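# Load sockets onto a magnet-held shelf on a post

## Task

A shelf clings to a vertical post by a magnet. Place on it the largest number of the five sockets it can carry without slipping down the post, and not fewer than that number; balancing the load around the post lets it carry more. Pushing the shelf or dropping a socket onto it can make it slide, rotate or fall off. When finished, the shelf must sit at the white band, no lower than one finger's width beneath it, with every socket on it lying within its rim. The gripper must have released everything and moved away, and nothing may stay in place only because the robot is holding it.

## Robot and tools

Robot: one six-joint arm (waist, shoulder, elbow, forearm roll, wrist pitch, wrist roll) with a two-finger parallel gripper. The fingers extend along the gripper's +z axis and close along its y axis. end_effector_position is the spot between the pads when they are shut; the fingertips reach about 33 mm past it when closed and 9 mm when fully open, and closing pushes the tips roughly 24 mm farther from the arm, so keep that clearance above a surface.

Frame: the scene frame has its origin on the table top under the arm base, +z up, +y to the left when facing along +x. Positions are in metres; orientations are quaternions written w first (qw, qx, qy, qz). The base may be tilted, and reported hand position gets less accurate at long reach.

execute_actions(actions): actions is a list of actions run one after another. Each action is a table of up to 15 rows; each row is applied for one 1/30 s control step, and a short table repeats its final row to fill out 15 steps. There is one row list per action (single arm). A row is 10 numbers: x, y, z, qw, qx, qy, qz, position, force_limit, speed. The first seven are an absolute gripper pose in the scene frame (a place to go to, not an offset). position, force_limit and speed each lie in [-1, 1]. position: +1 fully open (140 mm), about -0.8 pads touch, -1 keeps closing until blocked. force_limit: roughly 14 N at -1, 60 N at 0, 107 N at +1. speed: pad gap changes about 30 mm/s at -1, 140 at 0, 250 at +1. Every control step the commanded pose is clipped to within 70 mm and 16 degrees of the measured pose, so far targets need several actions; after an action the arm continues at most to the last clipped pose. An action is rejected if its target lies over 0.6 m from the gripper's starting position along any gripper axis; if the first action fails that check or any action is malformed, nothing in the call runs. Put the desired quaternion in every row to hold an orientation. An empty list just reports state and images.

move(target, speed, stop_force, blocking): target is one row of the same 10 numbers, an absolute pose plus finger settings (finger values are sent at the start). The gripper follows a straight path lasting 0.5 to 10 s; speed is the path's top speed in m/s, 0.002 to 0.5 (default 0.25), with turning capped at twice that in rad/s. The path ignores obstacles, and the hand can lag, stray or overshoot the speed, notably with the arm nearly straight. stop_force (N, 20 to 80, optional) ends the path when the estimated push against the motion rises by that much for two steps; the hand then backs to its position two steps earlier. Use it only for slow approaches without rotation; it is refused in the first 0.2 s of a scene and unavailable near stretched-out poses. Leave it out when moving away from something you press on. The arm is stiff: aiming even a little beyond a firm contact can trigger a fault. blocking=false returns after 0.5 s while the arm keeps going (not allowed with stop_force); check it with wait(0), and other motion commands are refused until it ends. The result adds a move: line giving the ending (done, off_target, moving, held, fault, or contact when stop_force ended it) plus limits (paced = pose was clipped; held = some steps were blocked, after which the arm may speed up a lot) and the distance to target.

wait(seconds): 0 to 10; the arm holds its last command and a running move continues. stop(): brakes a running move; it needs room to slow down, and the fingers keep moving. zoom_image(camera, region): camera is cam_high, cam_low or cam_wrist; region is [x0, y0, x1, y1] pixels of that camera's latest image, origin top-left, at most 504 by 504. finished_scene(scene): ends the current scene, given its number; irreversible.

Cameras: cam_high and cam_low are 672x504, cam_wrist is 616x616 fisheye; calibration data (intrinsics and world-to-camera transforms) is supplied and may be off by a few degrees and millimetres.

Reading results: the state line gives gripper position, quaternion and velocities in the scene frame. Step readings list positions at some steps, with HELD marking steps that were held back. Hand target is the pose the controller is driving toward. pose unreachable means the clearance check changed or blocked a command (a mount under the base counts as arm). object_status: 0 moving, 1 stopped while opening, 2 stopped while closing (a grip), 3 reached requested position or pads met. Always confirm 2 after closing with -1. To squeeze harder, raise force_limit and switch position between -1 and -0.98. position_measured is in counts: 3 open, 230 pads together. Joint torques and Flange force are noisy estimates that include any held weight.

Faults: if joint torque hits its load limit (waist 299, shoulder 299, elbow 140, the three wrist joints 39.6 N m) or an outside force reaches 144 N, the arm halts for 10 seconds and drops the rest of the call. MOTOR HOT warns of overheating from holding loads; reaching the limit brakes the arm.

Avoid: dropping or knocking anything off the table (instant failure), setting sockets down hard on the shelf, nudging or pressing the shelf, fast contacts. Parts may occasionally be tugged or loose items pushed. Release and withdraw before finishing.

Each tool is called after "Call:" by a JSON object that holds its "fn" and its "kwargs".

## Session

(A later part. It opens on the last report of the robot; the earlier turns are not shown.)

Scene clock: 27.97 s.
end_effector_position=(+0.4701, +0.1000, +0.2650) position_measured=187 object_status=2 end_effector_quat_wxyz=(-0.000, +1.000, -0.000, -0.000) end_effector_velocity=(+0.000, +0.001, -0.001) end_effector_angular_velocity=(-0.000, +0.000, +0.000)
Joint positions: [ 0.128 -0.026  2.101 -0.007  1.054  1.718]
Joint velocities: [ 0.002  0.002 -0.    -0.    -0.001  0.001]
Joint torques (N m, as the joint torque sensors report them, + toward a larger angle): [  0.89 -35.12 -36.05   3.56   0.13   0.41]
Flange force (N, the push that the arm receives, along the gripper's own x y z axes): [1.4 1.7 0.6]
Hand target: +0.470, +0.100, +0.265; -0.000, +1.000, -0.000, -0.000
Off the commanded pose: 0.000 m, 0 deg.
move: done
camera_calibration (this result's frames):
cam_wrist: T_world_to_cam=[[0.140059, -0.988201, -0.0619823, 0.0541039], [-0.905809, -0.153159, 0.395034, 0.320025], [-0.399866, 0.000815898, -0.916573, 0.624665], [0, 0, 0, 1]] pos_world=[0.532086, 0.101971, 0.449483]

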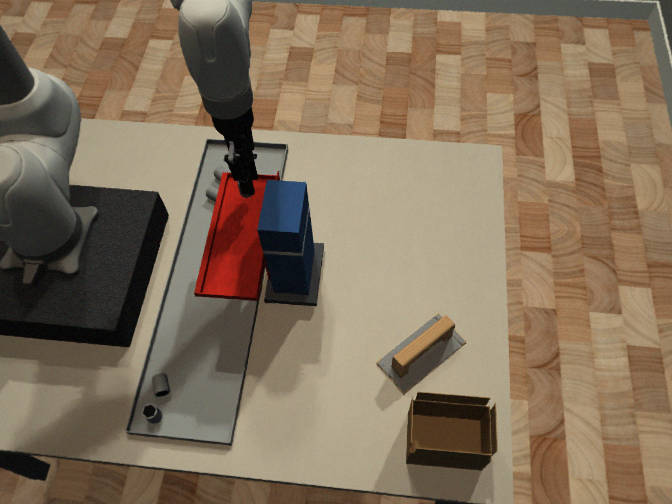

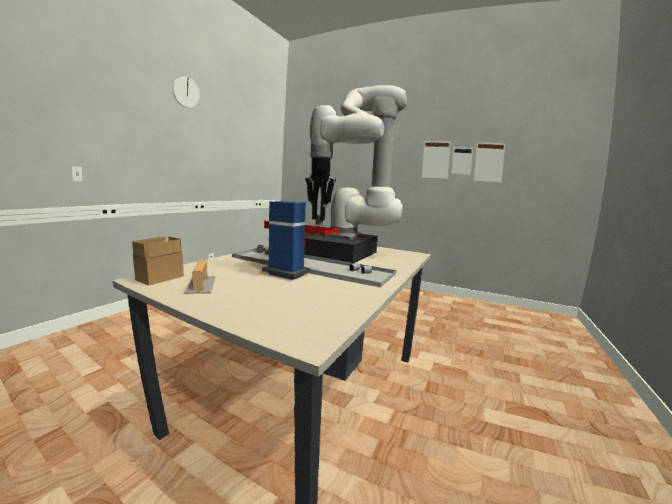

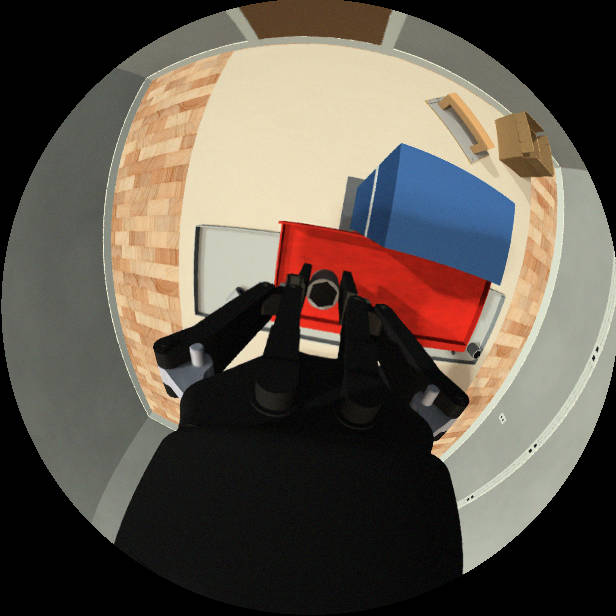

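Call:
{"fn": "move", "kwargs": {"target": [0.48,0,0.247,0,1,0,0,-1,0,0], "speed": 0.08}}

Call:
{"fn": "wait", "kwargs": {"seconds": 0.5}}

Call:
{"fn": "move", "kwargs": {"target": [0.48,0,0.243,0,1,0,0,-1,0,0], "speed": 0.004}}

Call:
{"fn": "move", "kwargs": {"target": [0.48,0,0.24,0,1,0,0,-1,0,0], "speed": 0.004}}

Scene clock: 32.77 s.
end_effector_position=(+0.4799, +0.0000, +0.2470) position_measured=187 object_status=2 end_effector_quat_wxyz=(+0.000, +1.000, -0.000, +0.000) end_effector_velocity=(+0.001, -0.000, -0.000) end_effector_angular_velocity=(+0.000, +0.000, +0.002)
Joint positions: [-0.085 -0.011  2.123 -0.004  1.016  1.504]
Joint velocities: [-0.001  0.002 -0.001 -0.    -0.001 -0.003]
Joint torques (N m, as the joint torque sensors report them, + toward a larger angle): [  0.17 -36.17 -35.54   3.47  -0.36   0.59]
Flange force (N, the push that the arm receives, along the gripper's own x y z axes): [0.1 -0.2 -0.4]
Hand target: +0.480, -0.000, +0.247; +0.000, +1.000, -0.000, +0.000
Off the commanded pose: 0.000 m, 0 deg.
move: done
camera_calibration (this result's frames):
cam_wrist: T_world_to_cam=[[0.1401, -0.988218, -0.0616262, -0.0472391], [-0.905891, -0.153054, 0.394887, 0.320796], [-0.399666, 0.000502792, -0.916661, 0.612098], [0, 0, 0, 1]] pos_world=[0.541859, 0.0021089, 0.431497]

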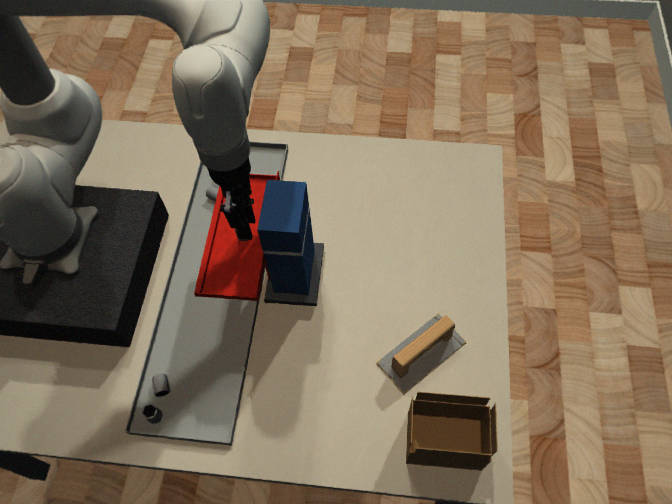

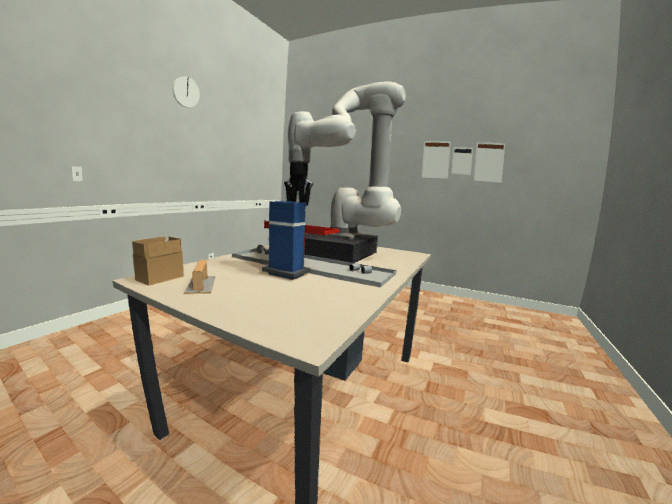

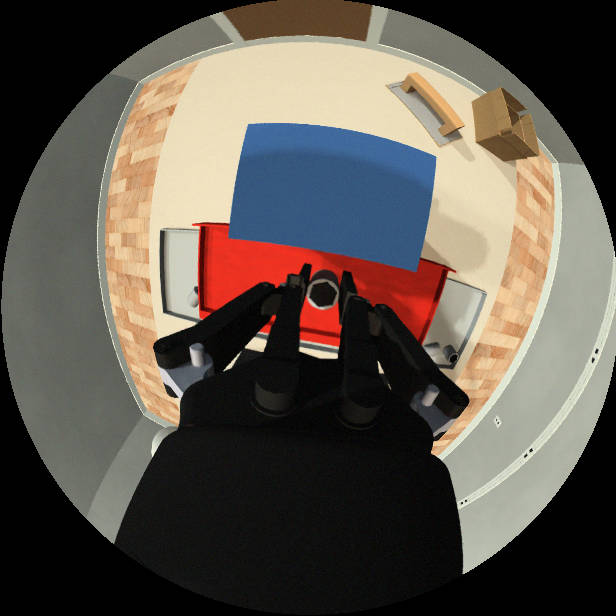

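Scene clock: 33.27 s.
end_effector_position=(+0.4800, -0.0001, +0.2470) position_measured=187 object_status=2 end_effector_quat_wxyz=(+0.000, +1.000, -0.000, +0.000) end_effector_velocity=(-0.000, -0.001, -0.001) end_effector_angular_velocity=(-0.000, +0.001, -0.002)
Joint positions: [-0.085 -0.011  2.123 -0.004  1.016  1.504]
Joint velocities: [-0.001  0.001  0.    -0.     0.     0.001]
Joint torques (N m, as the joint torque sensors report them, + toward a larger angle): [ -1.48 -35.23 -35.43   3.42  -0.11   0.38]
Flange force (N, the push that the arm receives, along the gripper's own x y z axes): [-0.1 -3.2 -0.2]
Hand target: +0.480, -0.000, +0.247; +0.000, +1.000, -0.000, +0.000
Off the commanded pose: 0.000 m, 0 deg.
wait: 0.50 s; at rest by 0.17 s
camera_calibration (this result's frames):
cam_wrist: T_world_to_cam=[[0.140101, -0.988216, -0.0616461, -0.0473592], [-0.90589, -0.153063, 0.394887, 0.320801], [-0.399669, 0.000520703, -0.916659, 0.612082], [0, 0, 0, 1]] pos_world=[0.541875, 0.0019828, 0.431472]

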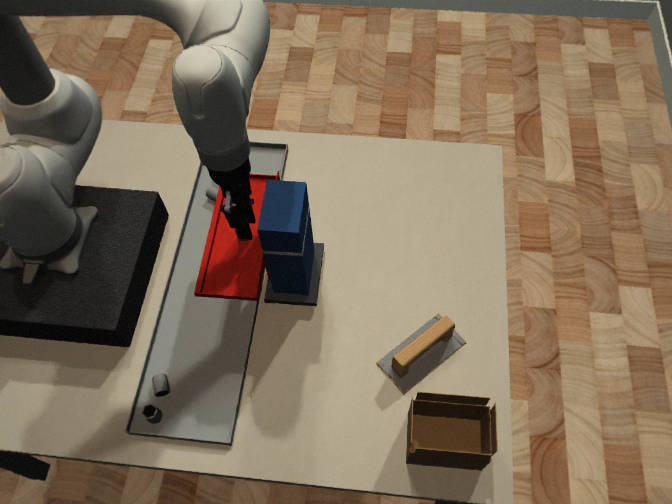

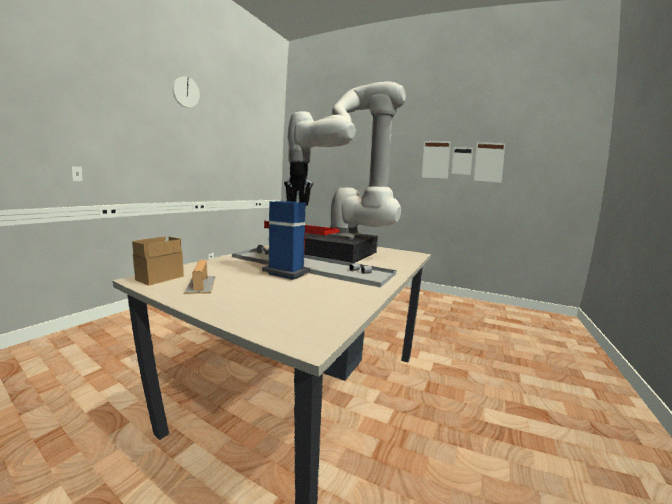

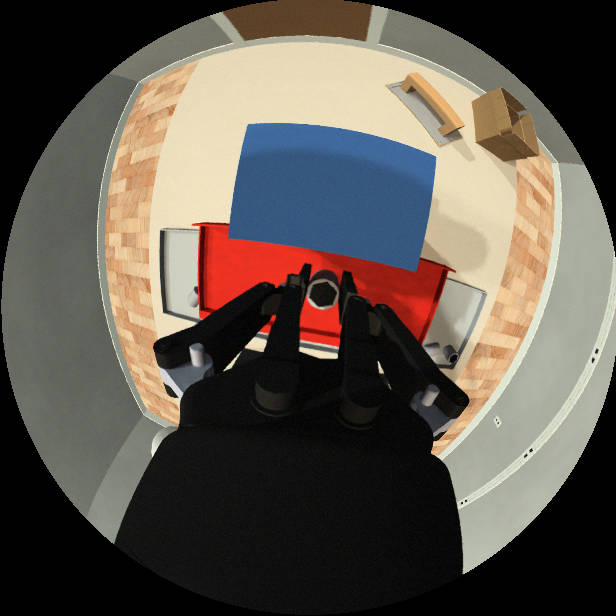

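Scene clock: 34.47 s.
end_effector_position=(+0.4800, -0.0000, +0.2430) position_measured=187 object_status=2 end_effector_quat_wxyz=(+0.000, +1.000, -0.000, -0.000) end_effector_velocity=(-0.000, -0.001, -0.001) end_effector_angular_velocity=(-0.000, +0.001, -0.001)
Joint positions: [-0.085 -0.007  2.127 -0.004  1.008  1.504]
Joint velocities: [-0.001  0.001  0.001 -0.    -0.001  0.   ]
Joint torques (N m, as the joint torque sensors report them, + toward a larger angle): [ -1.38 -36.26 -35.93   3.23  -0.36   0.15]
Flange force (N, the push that the arm receives, along the gripper's own x y z axes): [0.1 -3.4 0.7]
Hand target: +0.480, -0.000, +0.243; +0.000, +1.000, -0.000, -0.000
Off the commanded pose: 0.000 m, 0 deg.
move: done
camera_calibration (this result's frames):
cam_wrist: T_world_to_cam=[[0.140049, -0.988213, -0.0618136, -0.0474872], [-0.905857, -0.153082, 0.394954, 0.322387], [-0.399761, 0.000681633, -0.916619, 0.608511], [0, 0, 0, 1]] pos_world=[0.541946, 0.00200939, 0.427509]

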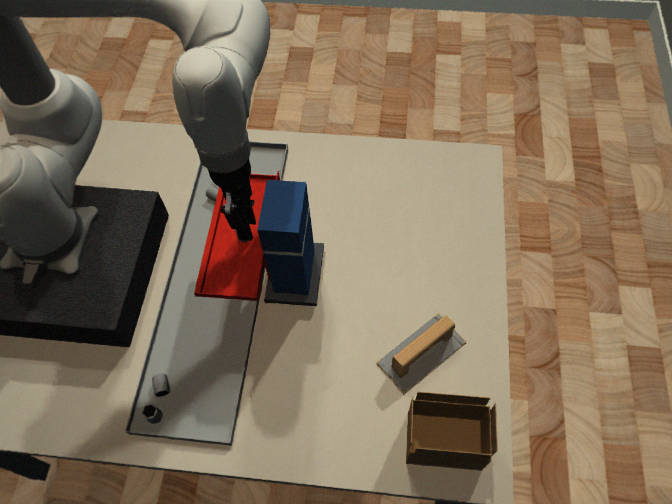

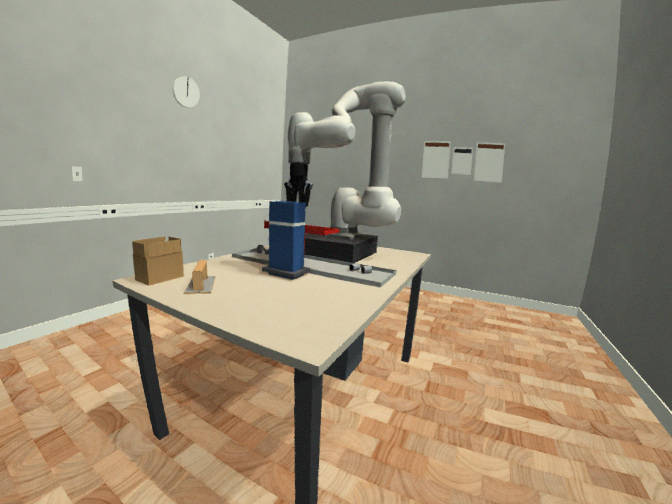

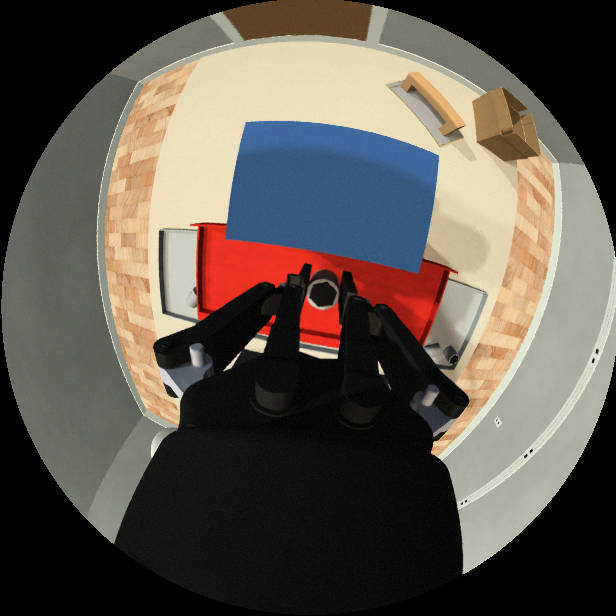

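Scene clock: 35.43 s.
end_effector_position=(+0.4800, -0.0000, +0.2400) position_measured=187 object_status=2 end_effector_quat_wxyz=(-0.000, +1.000, -0.000, +0.000) end_effector_velocity=(+0.000, -0.000, -0.000) end_effector_angular_velocity=(-0.000, -0.001, +0.000)
Joint positions: [-0.085 -0.004  2.13  -0.004  1.001  1.504]
Joint velocities: [ 0.     0.    -0.    -0.    -0.001  0.   ]
Joint torques (N m, as the joint torque sensors report them, + toward a larger angle): [ -2.08 -37.36 -35.28   3.52   0.01   0.15]
Flange force (N, the push that the arm receives, along the gripper's own x y z axes): [2.1 -5.4 1.6]
Hand target: +0.480, -0.000, +0.240; +0.000, +1.000, -0.000, -0.000
Off the commanded pose: 0.000 m, 0 deg.
move: done
camera_calibration (this result's frames):
cam_wrist: T_world_to_cam=[[0.140067, -0.98821, -0.0618273, -0.0476641], [-0.905855, -0.153104, 0.394951, 0.323572], [-0.399761, 0.000686915, -0.916619, 0.605761], [0, 0, 0, 1]] pos_world=[0.541945, 0.00202203, 0.42451]

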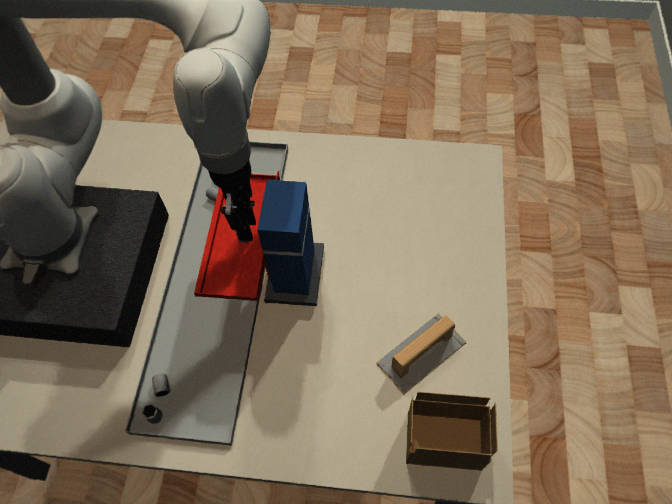

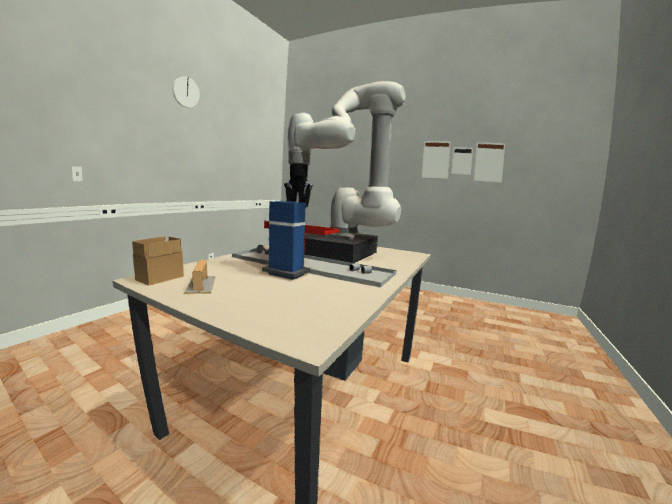

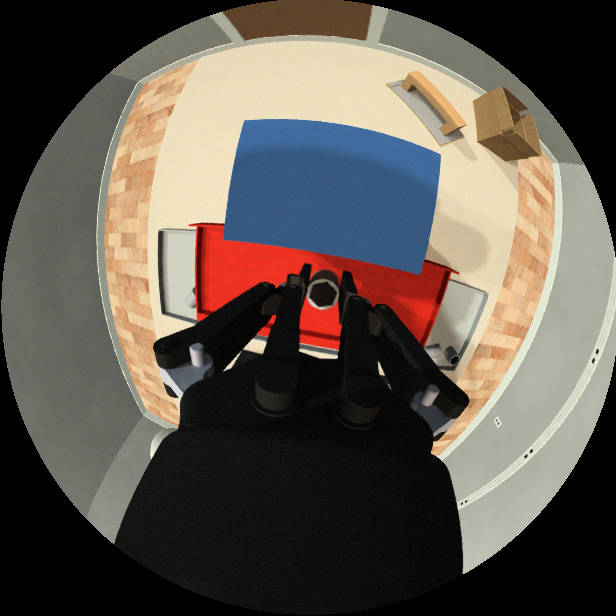

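Call:
{"fn": "move", "kwargs": {"target": [0.49,0.005,0.238,0,1,0,0,-1,0,0], "speed": 0.01}}

Call:
{"fn": "move", "kwargs": {"target": [0.49,0.005,0.236,0,1,0,0,-1,0,0], "speed": 0.003}}

Call:
{"fn": "move", "kwargs": {"target": [0.49,0.005,0.234,0,1,0,0,-1,0,0], "speed": 0.003}}

Scene clock: 39.53 s.
end_effector_position=(+0.4899, +0.0050, +0.2380) position_measured=187 object_status=2 end_effector_quat_wxyz=(-0.000, +1.000, +0.000, -0.000) end_effector_velocity=(+0.001, -0.001, +0.000) end_effector_angular_velocity=(+0.001, -0.001, -0.003)
Joint positions: [-0.073  0.014  2.116 -0.004  0.998  1.516]
Joint velocities: [-0.002  0.    -0.001  0.001 -0.     0.   ]
Joint torques (N m, as the joint torque sensors report them, + toward a larger angle): [ -1.47 -36.53 -35.19   3.46  -0.39  -0.04]
Flange force (N, the push that the arm receives, along the gripper's own x y z axes): [-2.2 -3.8 -2.0]
Hand target: +0.490, +0.005, +0.238; -0.000, +1.000, -0.000, -0.000
Off the commanded pose: 0.000 m, 0 deg.
move: done
camera_calibration (this result's frames):
cam_wrist: T_world_to_cam=[[0.140107, -0.988204, -0.061828, -0.0442861], [-0.905846, -0.153141, 0.394956, 0.334112], [-0.399766, 0.000670759, -0.916617, 0.607882], [0, 0, 0, 1]] pos_world=[0.551869, 0.00699483, 0.422497]

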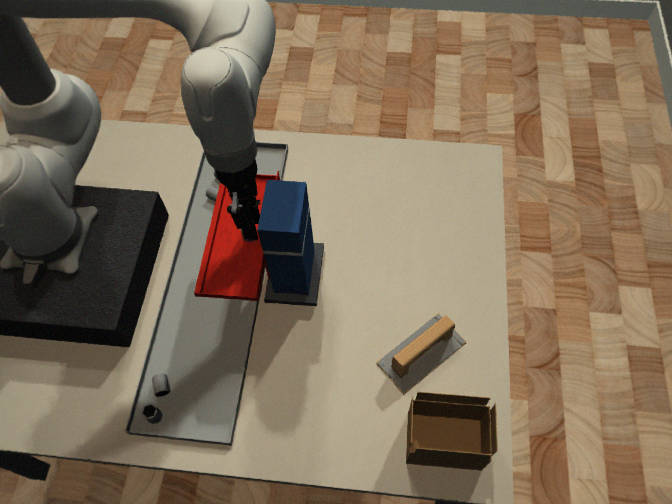

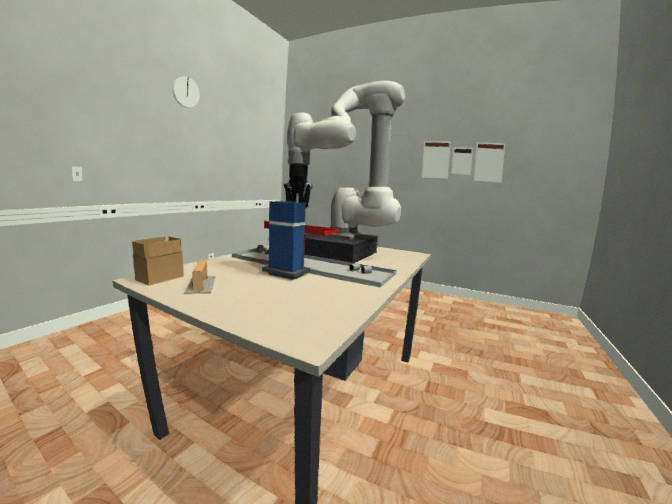

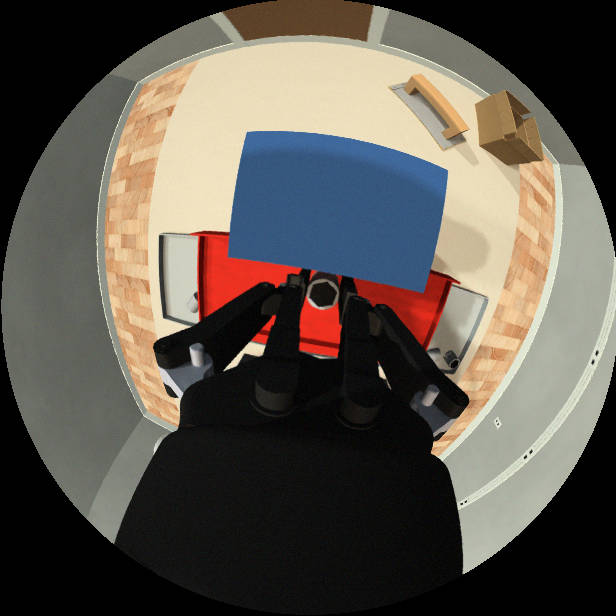

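Scene clock: 40.43 s.
end_effector_position=(+0.4900, +0.0050, +0.2360) position_measured=187 object_status=2 end_effector_quat_wxyz=(+0.000, +1.000, -0.000, -0.000) end_effector_velocity=(-0.000, -0.001, -0.001) end_effector_angular_velocity=(-0.000, +0.001, -0.002)
Joint positions: [-0.073  0.017  2.118 -0.004  0.993  1.516]
Joint velocities: [-0.002  0.001  0.    -0.    -0.001 -0.   ]
Joint torques (N m, as the joint torque sensors report them, + toward a larger angle): [ -0.38 -38.46 -35.18   3.62  -0.41  -0.12]
Flange force (N, the push that the arm receives, along the gripper's own x y z axes): [1.2 -2.0 0.6]
Hand target: +0.490, +0.005, +0.236; +0.000, +1.000, -0.000, -0.000
Off the commanded pose: 0.000 m, 0 deg.
move: done
camera_calibration (this result's frames):
cam_wrist: T_world_to_cam=[[0.140104, -0.988205, -0.0618181, -0.0443782], [-0.905844, -0.153135, 0.394963, 0.334968], [-0.399771, 0.000661676, -0.916615, 0.606081], [0, 0, 0, 1]] pos_world=[0.551939, 0.00703932, 0.4205]

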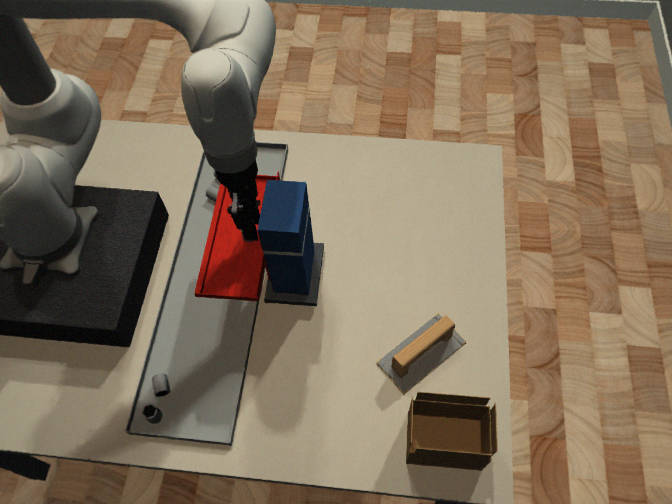

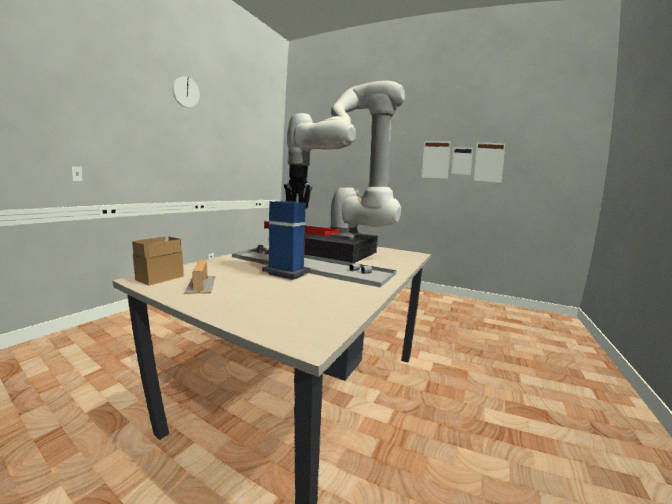

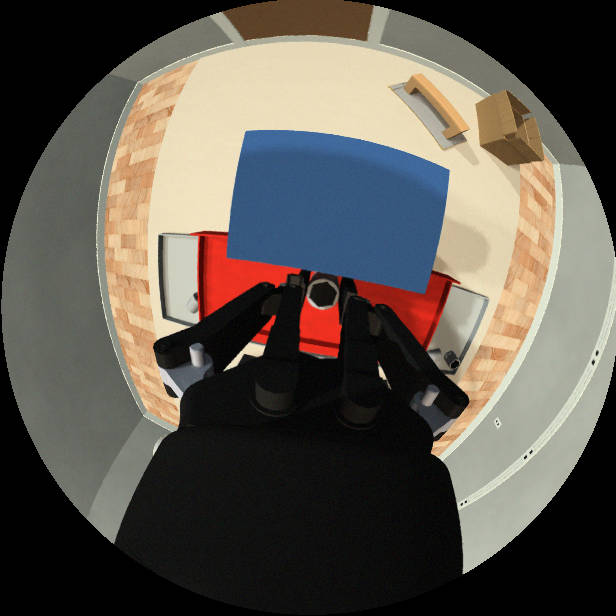

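Scene clock: 41.33 s.
end_effector_position=(+0.4900, +0.0050, +0.2340) position_measured=187 object_status=2 end_effector_quat_wxyz=(+0.000, +1.000, +0.000, -0.000) end_effector_velocity=(-0.000, -0.000, -0.000) end_effector_angular_velocity=(-0.000, -0.000, -0.000)
Joint positions: [-0.073  0.019  2.12  -0.004  0.989  1.516]
Joint velocities: [-0.001 -0.     0.001 -0.    -0.001 -0.   ]
Joint torques (N m, as the joint torque sensors report them, + toward a larger angle): [ -0.82 -36.47 -34.43   3.28  -0.27   0.07]
Flange force (N, the push that the arm receives, along the gripper's own x y z axes): [-1.6 -2.5 -2.5]
Hand target: +0.490, +0.005, +0.234; +0.000, +1.000, -0.000, -0.000
Off the commanded pose: 0.000 m, 0 deg.
move: done
camera_calibration (this result's frames):
cam_wrist: T_world_to_cam=[[0.140117, -0.988203, -0.0618168, -0.0445023], [-0.905846, -0.153146, 0.394955, 0.335765], [-0.399762, 0.000656791, -0.916619, 0.604247], [0, 0, 0, 1]] pos_world=[0.551942, 0.00704675, 0.418501]

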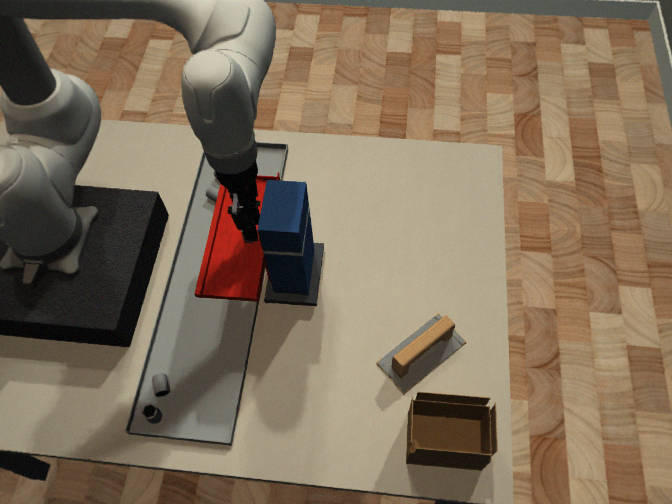

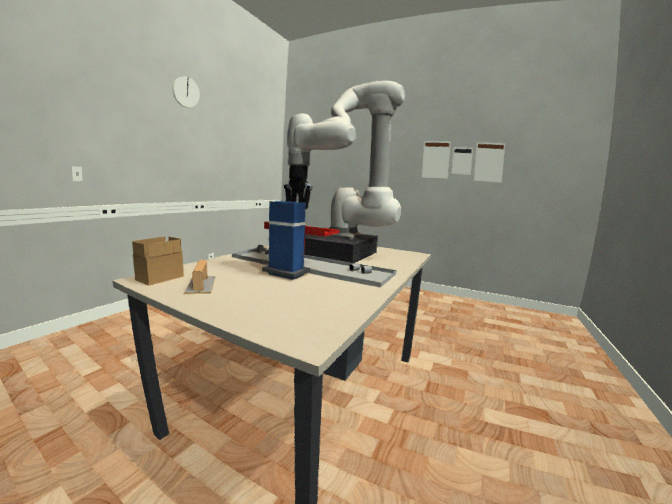

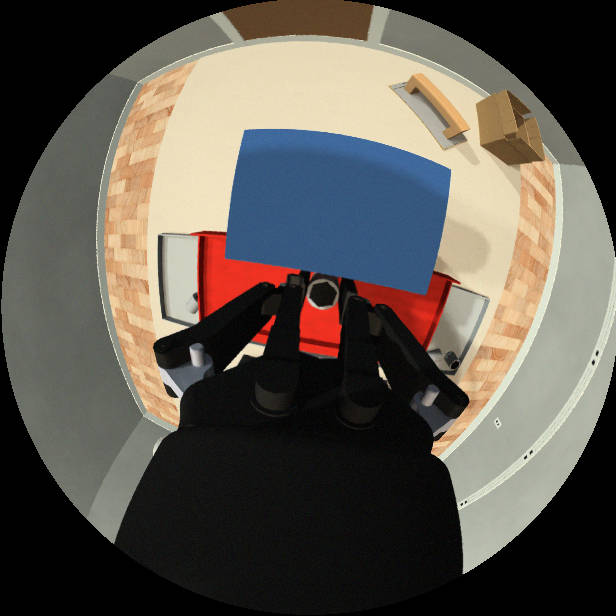

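Call:
{"fn": "move", "kwargs": {"target": [0.49,0.005,0.234,0,1,0,0,-0.1,0,-0.5]}}

Call:
{"fn": "move", "kwargs": {"target": [0.47,0,0.3,0,1,0,0,-0.1,0,0]}}

Call:
{"fn": "move", "kwargs": {"target": [0.32,-0.3,0.28,0,1,0,0,-0.1,0,0]}}

Call:
{"fn": "move", "kwargs": {"target": [0.318,-0.355,0.1,0,1,0,0,-0.1,0,0]}}

Call:
{"fn": "zoom_image", "kwargs": {"camera": "cam_low", "region": [250,170,370,260]}}

Scene clock: 45.90 s.
end_effector_position=(+0.4900, +0.0050, +0.2340) position_measured=141 object_status=3 end_effector_quat_wxyz=(+0.000, +1.000, +0.000, -0.000) end_effector_velocity=(+0.000, +0.000, +0.001) end_effector_angular_velocity=(-0.001, -0.001, +0.001)
Joint positions: [-0.073  0.019  2.12  -0.004  0.989  1.516]
Joint velocities: [ 0.001 -0.001 -0.001 -0.001  0.     0.   ]
Joint torques (N m, as the joint torque sensors report them, + toward a larger angle): [ -1.8  -38.86 -35.14   3.39   0.01   0.13]
Flange force (N, the push that the arm receives, along the gripper's own x y z axes): [1.0 -4.8 1.2]
Hand target: +0.490, +0.005, +0.234; +0.000, +1.000, -0.000, +0.000
Off the commanded pose: 0.000 m, 0 deg.
move: done
camera_calibration (this result's frames):
cam_wrist: T_world_to_cam=[[0.140116, -0.988203, -0.0618188, -0.0445027], [-0.905839, -0.153146, 0.394971, 0.335765], [-0.399779, 0.000656042, -0.916611, 0.604217], [0, 0, 0, 1]] pos_world=[0.551937, 0.00704696, 0.418464]

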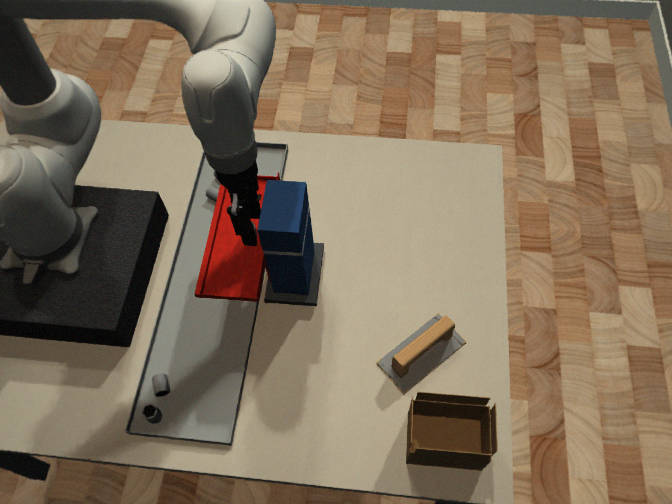

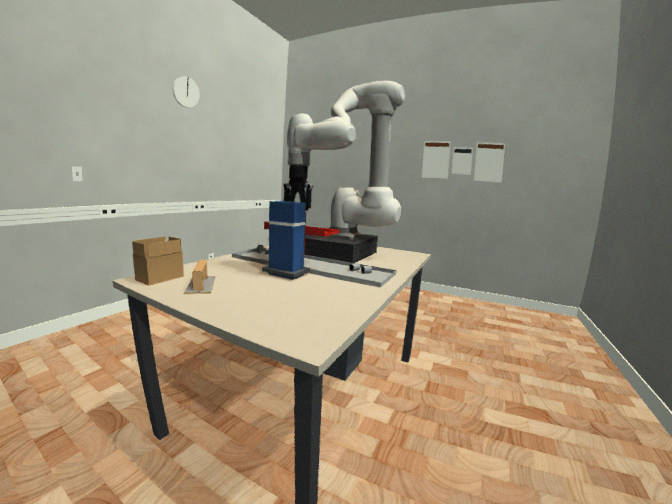

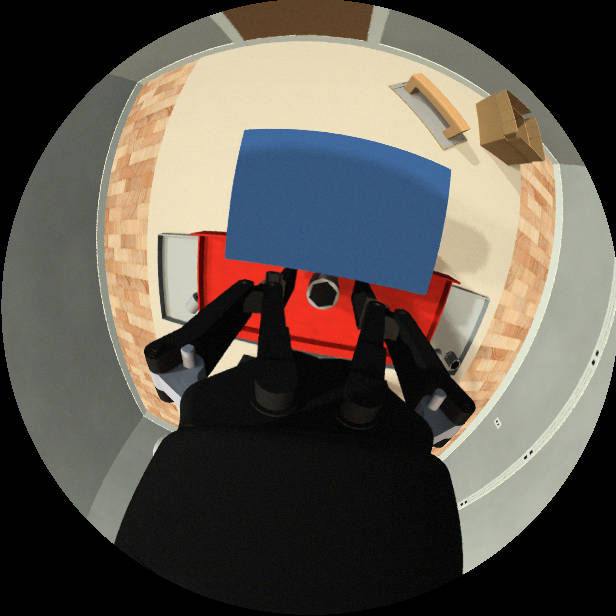

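Scene clock: 46.77 s.
end_effector_position=(+0.4699, +0.0000, +0.2999) position_measured=141 object_status=3 end_effector_quat_wxyz=(-0.000, +1.000, +0.000, -0.000) end_effector_velocity=(-0.001, +0.001, +0.002) end_effector_angular_velocity=(+0.000, -0.000, +0.001)
Joint positions: [-0.086 -0.075  2.077 -0.003  1.126  1.502]
Joint velocities: [ 0.001 -0.002 -0.001  0.     0.003  0.   ]
Joint torques (N m, as the joint torque sensors report them, + toward a larger angle): [ -1.87 -31.82 -38.18   3.62   0.     0.41]
Flange force (N, the push that the arm receives, along the gripper's own x y z axes): [0.3 -4.5 1.3]
Hand target: +0.470, +0.000, +0.300; -0.000, +1.000, +0.000, +0.000
Off the commanded pose: 0.000 m, 0 deg.
move: done
camera_calibration (this result's frames):
cam_wrist: T_world_to_cam=[[0.140166, -0.988195, -0.0618408, -0.0425329], [-0.905833, -0.1532, 0.394963, 0.290789], [-0.399775, 0.000656968, -0.916613, 0.656599], [0, 0, 0, 1]] pos_world=[0.53186, 0.00208689, 0.484366]

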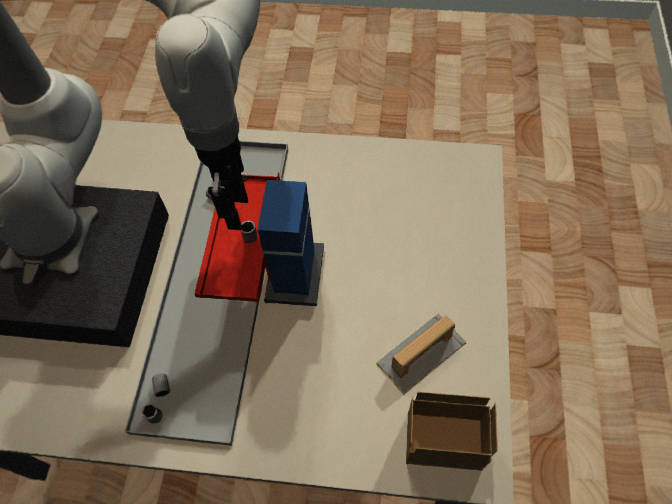

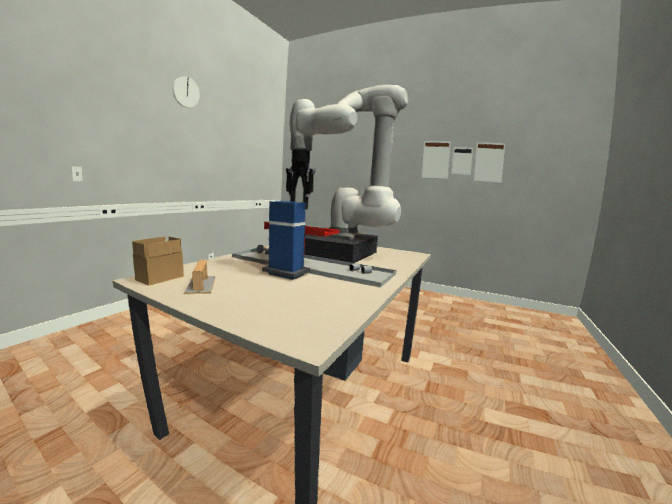

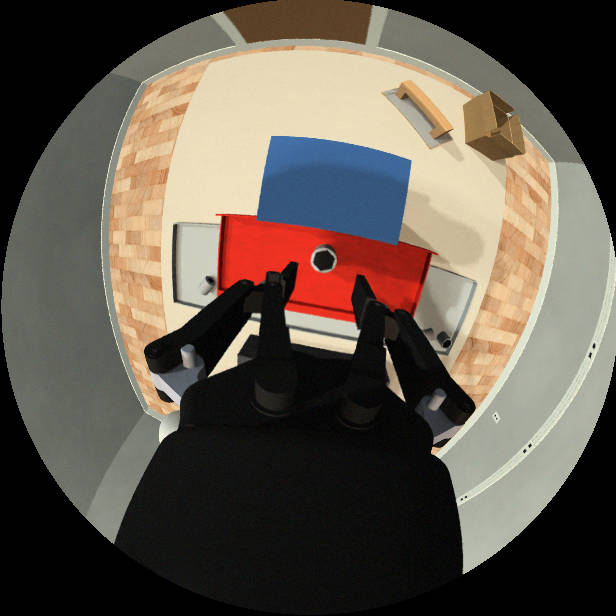

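Scene clock: 48.67 s.
end_effector_position=(+0.3197, -0.3000, +0.2800) position_measured=141 object_status=3 end_effector_quat_wxyz=(+0.000, +1.000, +0.000, +0.000) end_effector_velocity=(-0.001, -0.001, +0.000) end_effector_angular_velocity=(+0.000, -0.001, -0.000)
Joint positions: [-0.856 -0.11   2.149  0.007  1.09   0.727]
Joint velocities: [-0.004  0.    -0.001  0.001 -0.    -0.004]
Joint torques (N m, as the joint torque sensors report them, + toward a larger angle): [ -0.41 -26.66 -36.32   3.52  -0.29  -0.09]
Flange force (N, the push that the arm receives, along the gripper's own x y z axes): [1.5 -1.1 -1.8]
Hand target: +0.320, -0.300, +0.280; +0.000, +1.000, -0.000, +0.000
Off the commanded pose: 0.000 m, 0 deg.
move: done
camera_calibration (this result's frames):
cam_wrist: T_world_to_cam=[[0.140114, -0.988248, -0.061099, -0.319421], [-0.905867, -0.152856, 0.395018, 0.116741], [-0.399715, 0.0000000427, -0.916639, 0.578318], [0, 0, 0, 1]] pos_world=[0.38167, -0.297823, 0.464478]

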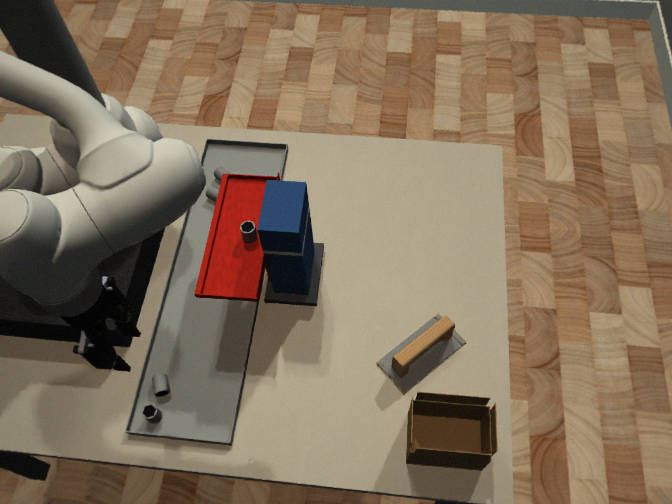

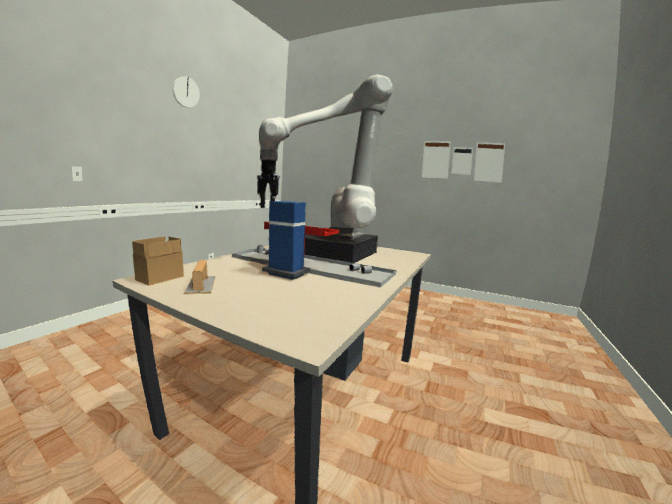

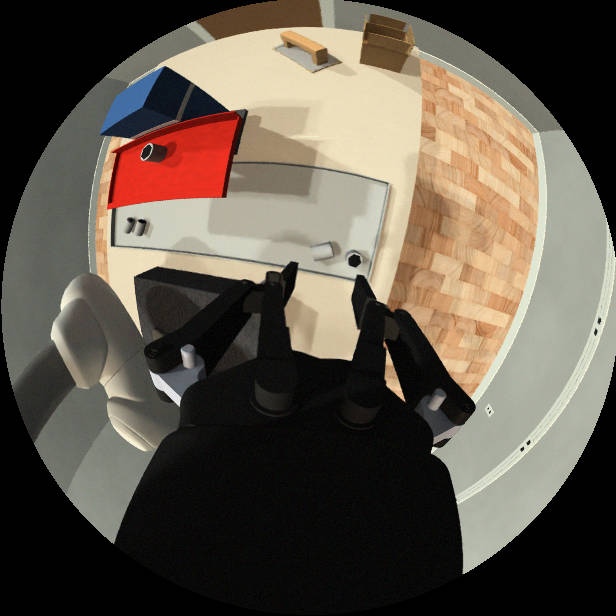

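Scene clock: 49.97 s.
end_effector_position=(+0.3180, -0.3552, +0.1000) position_measured=141 object_status=3 end_effector_quat_wxyz=(+0.000, +1.000, -0.000, -0.000) end_effector_velocity=(+0.000, -0.000, -0.001) end_effector_angular_velocity=(-0.000, -0.000, +0.002)
Joint positions: [-0.934  0.178  2.259  0.012  0.693  0.643]
Joint velocities: [ 0.     0.003 -0.     0.    -0.003 -0.001]
Joint torques (N m, as the joint torque sensors report them, + toward a larger angle): [ -2.76 -44.65 -26.96   2.53  -0.16   0.16]
Flange force (N, the push that the arm receives, along the gripper's own x y z axes): [2.7 -5.6 -3.1]
Hand target: +0.318, -0.355, +0.100; +0.000, +1.000, -0.000, -0.000
Off the commanded pose: 0.000 m, 0 deg.
move: done
camera_calibration (this result's frames):
cam_wrist: T_world_to_cam=[[0.139951, -0.988233, -0.0617174, -0.384635], [-0.905815, -0.152954, 0.3951, 0.17782], [-0.399891, 0.000609744, -0.916563, 0.412886], [0, 0, 0, 1]] pos_world=[0.380012, -0.353162, 0.284441]

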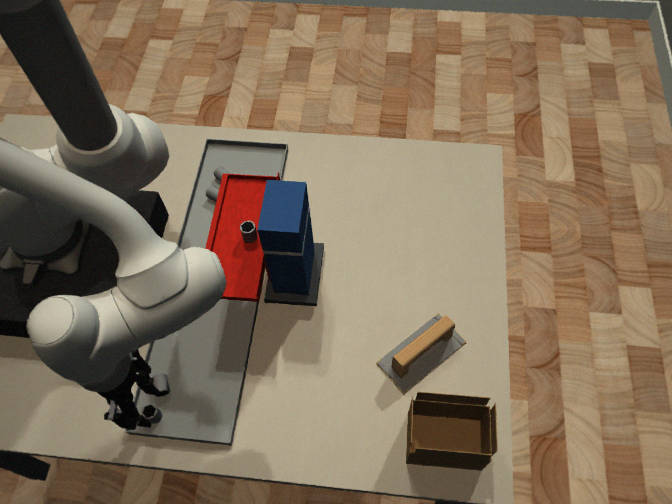

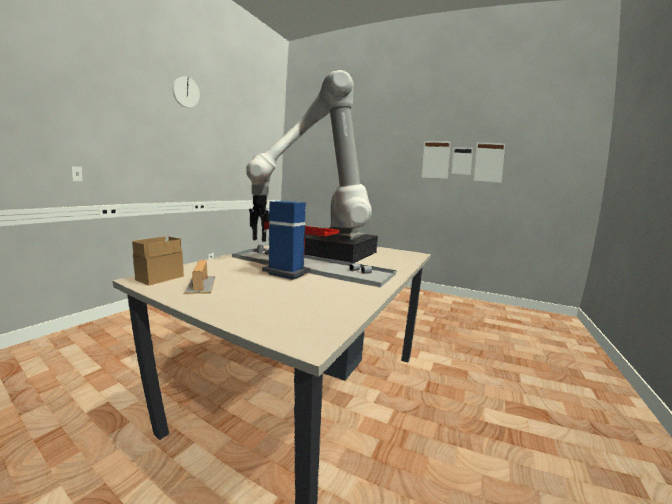

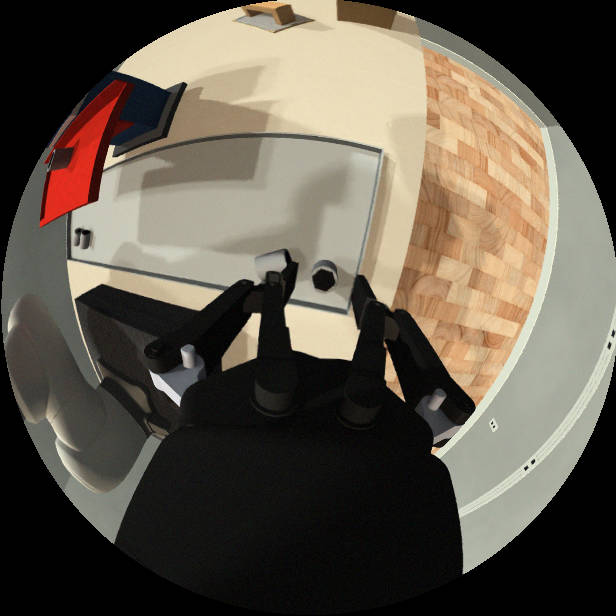

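Region (250, 170, 370, 260) of cam_low's 672x504 image, scaled by 4.200, with more detail than that image has; it fills the top 378 rows of this view, and the rest is white.

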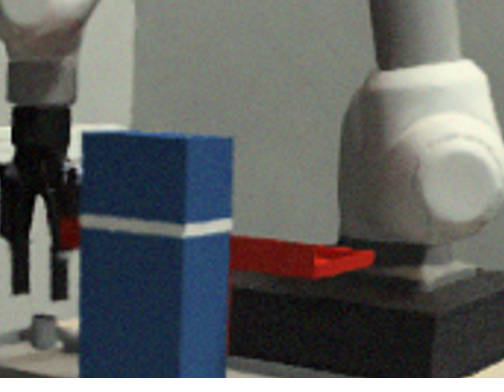

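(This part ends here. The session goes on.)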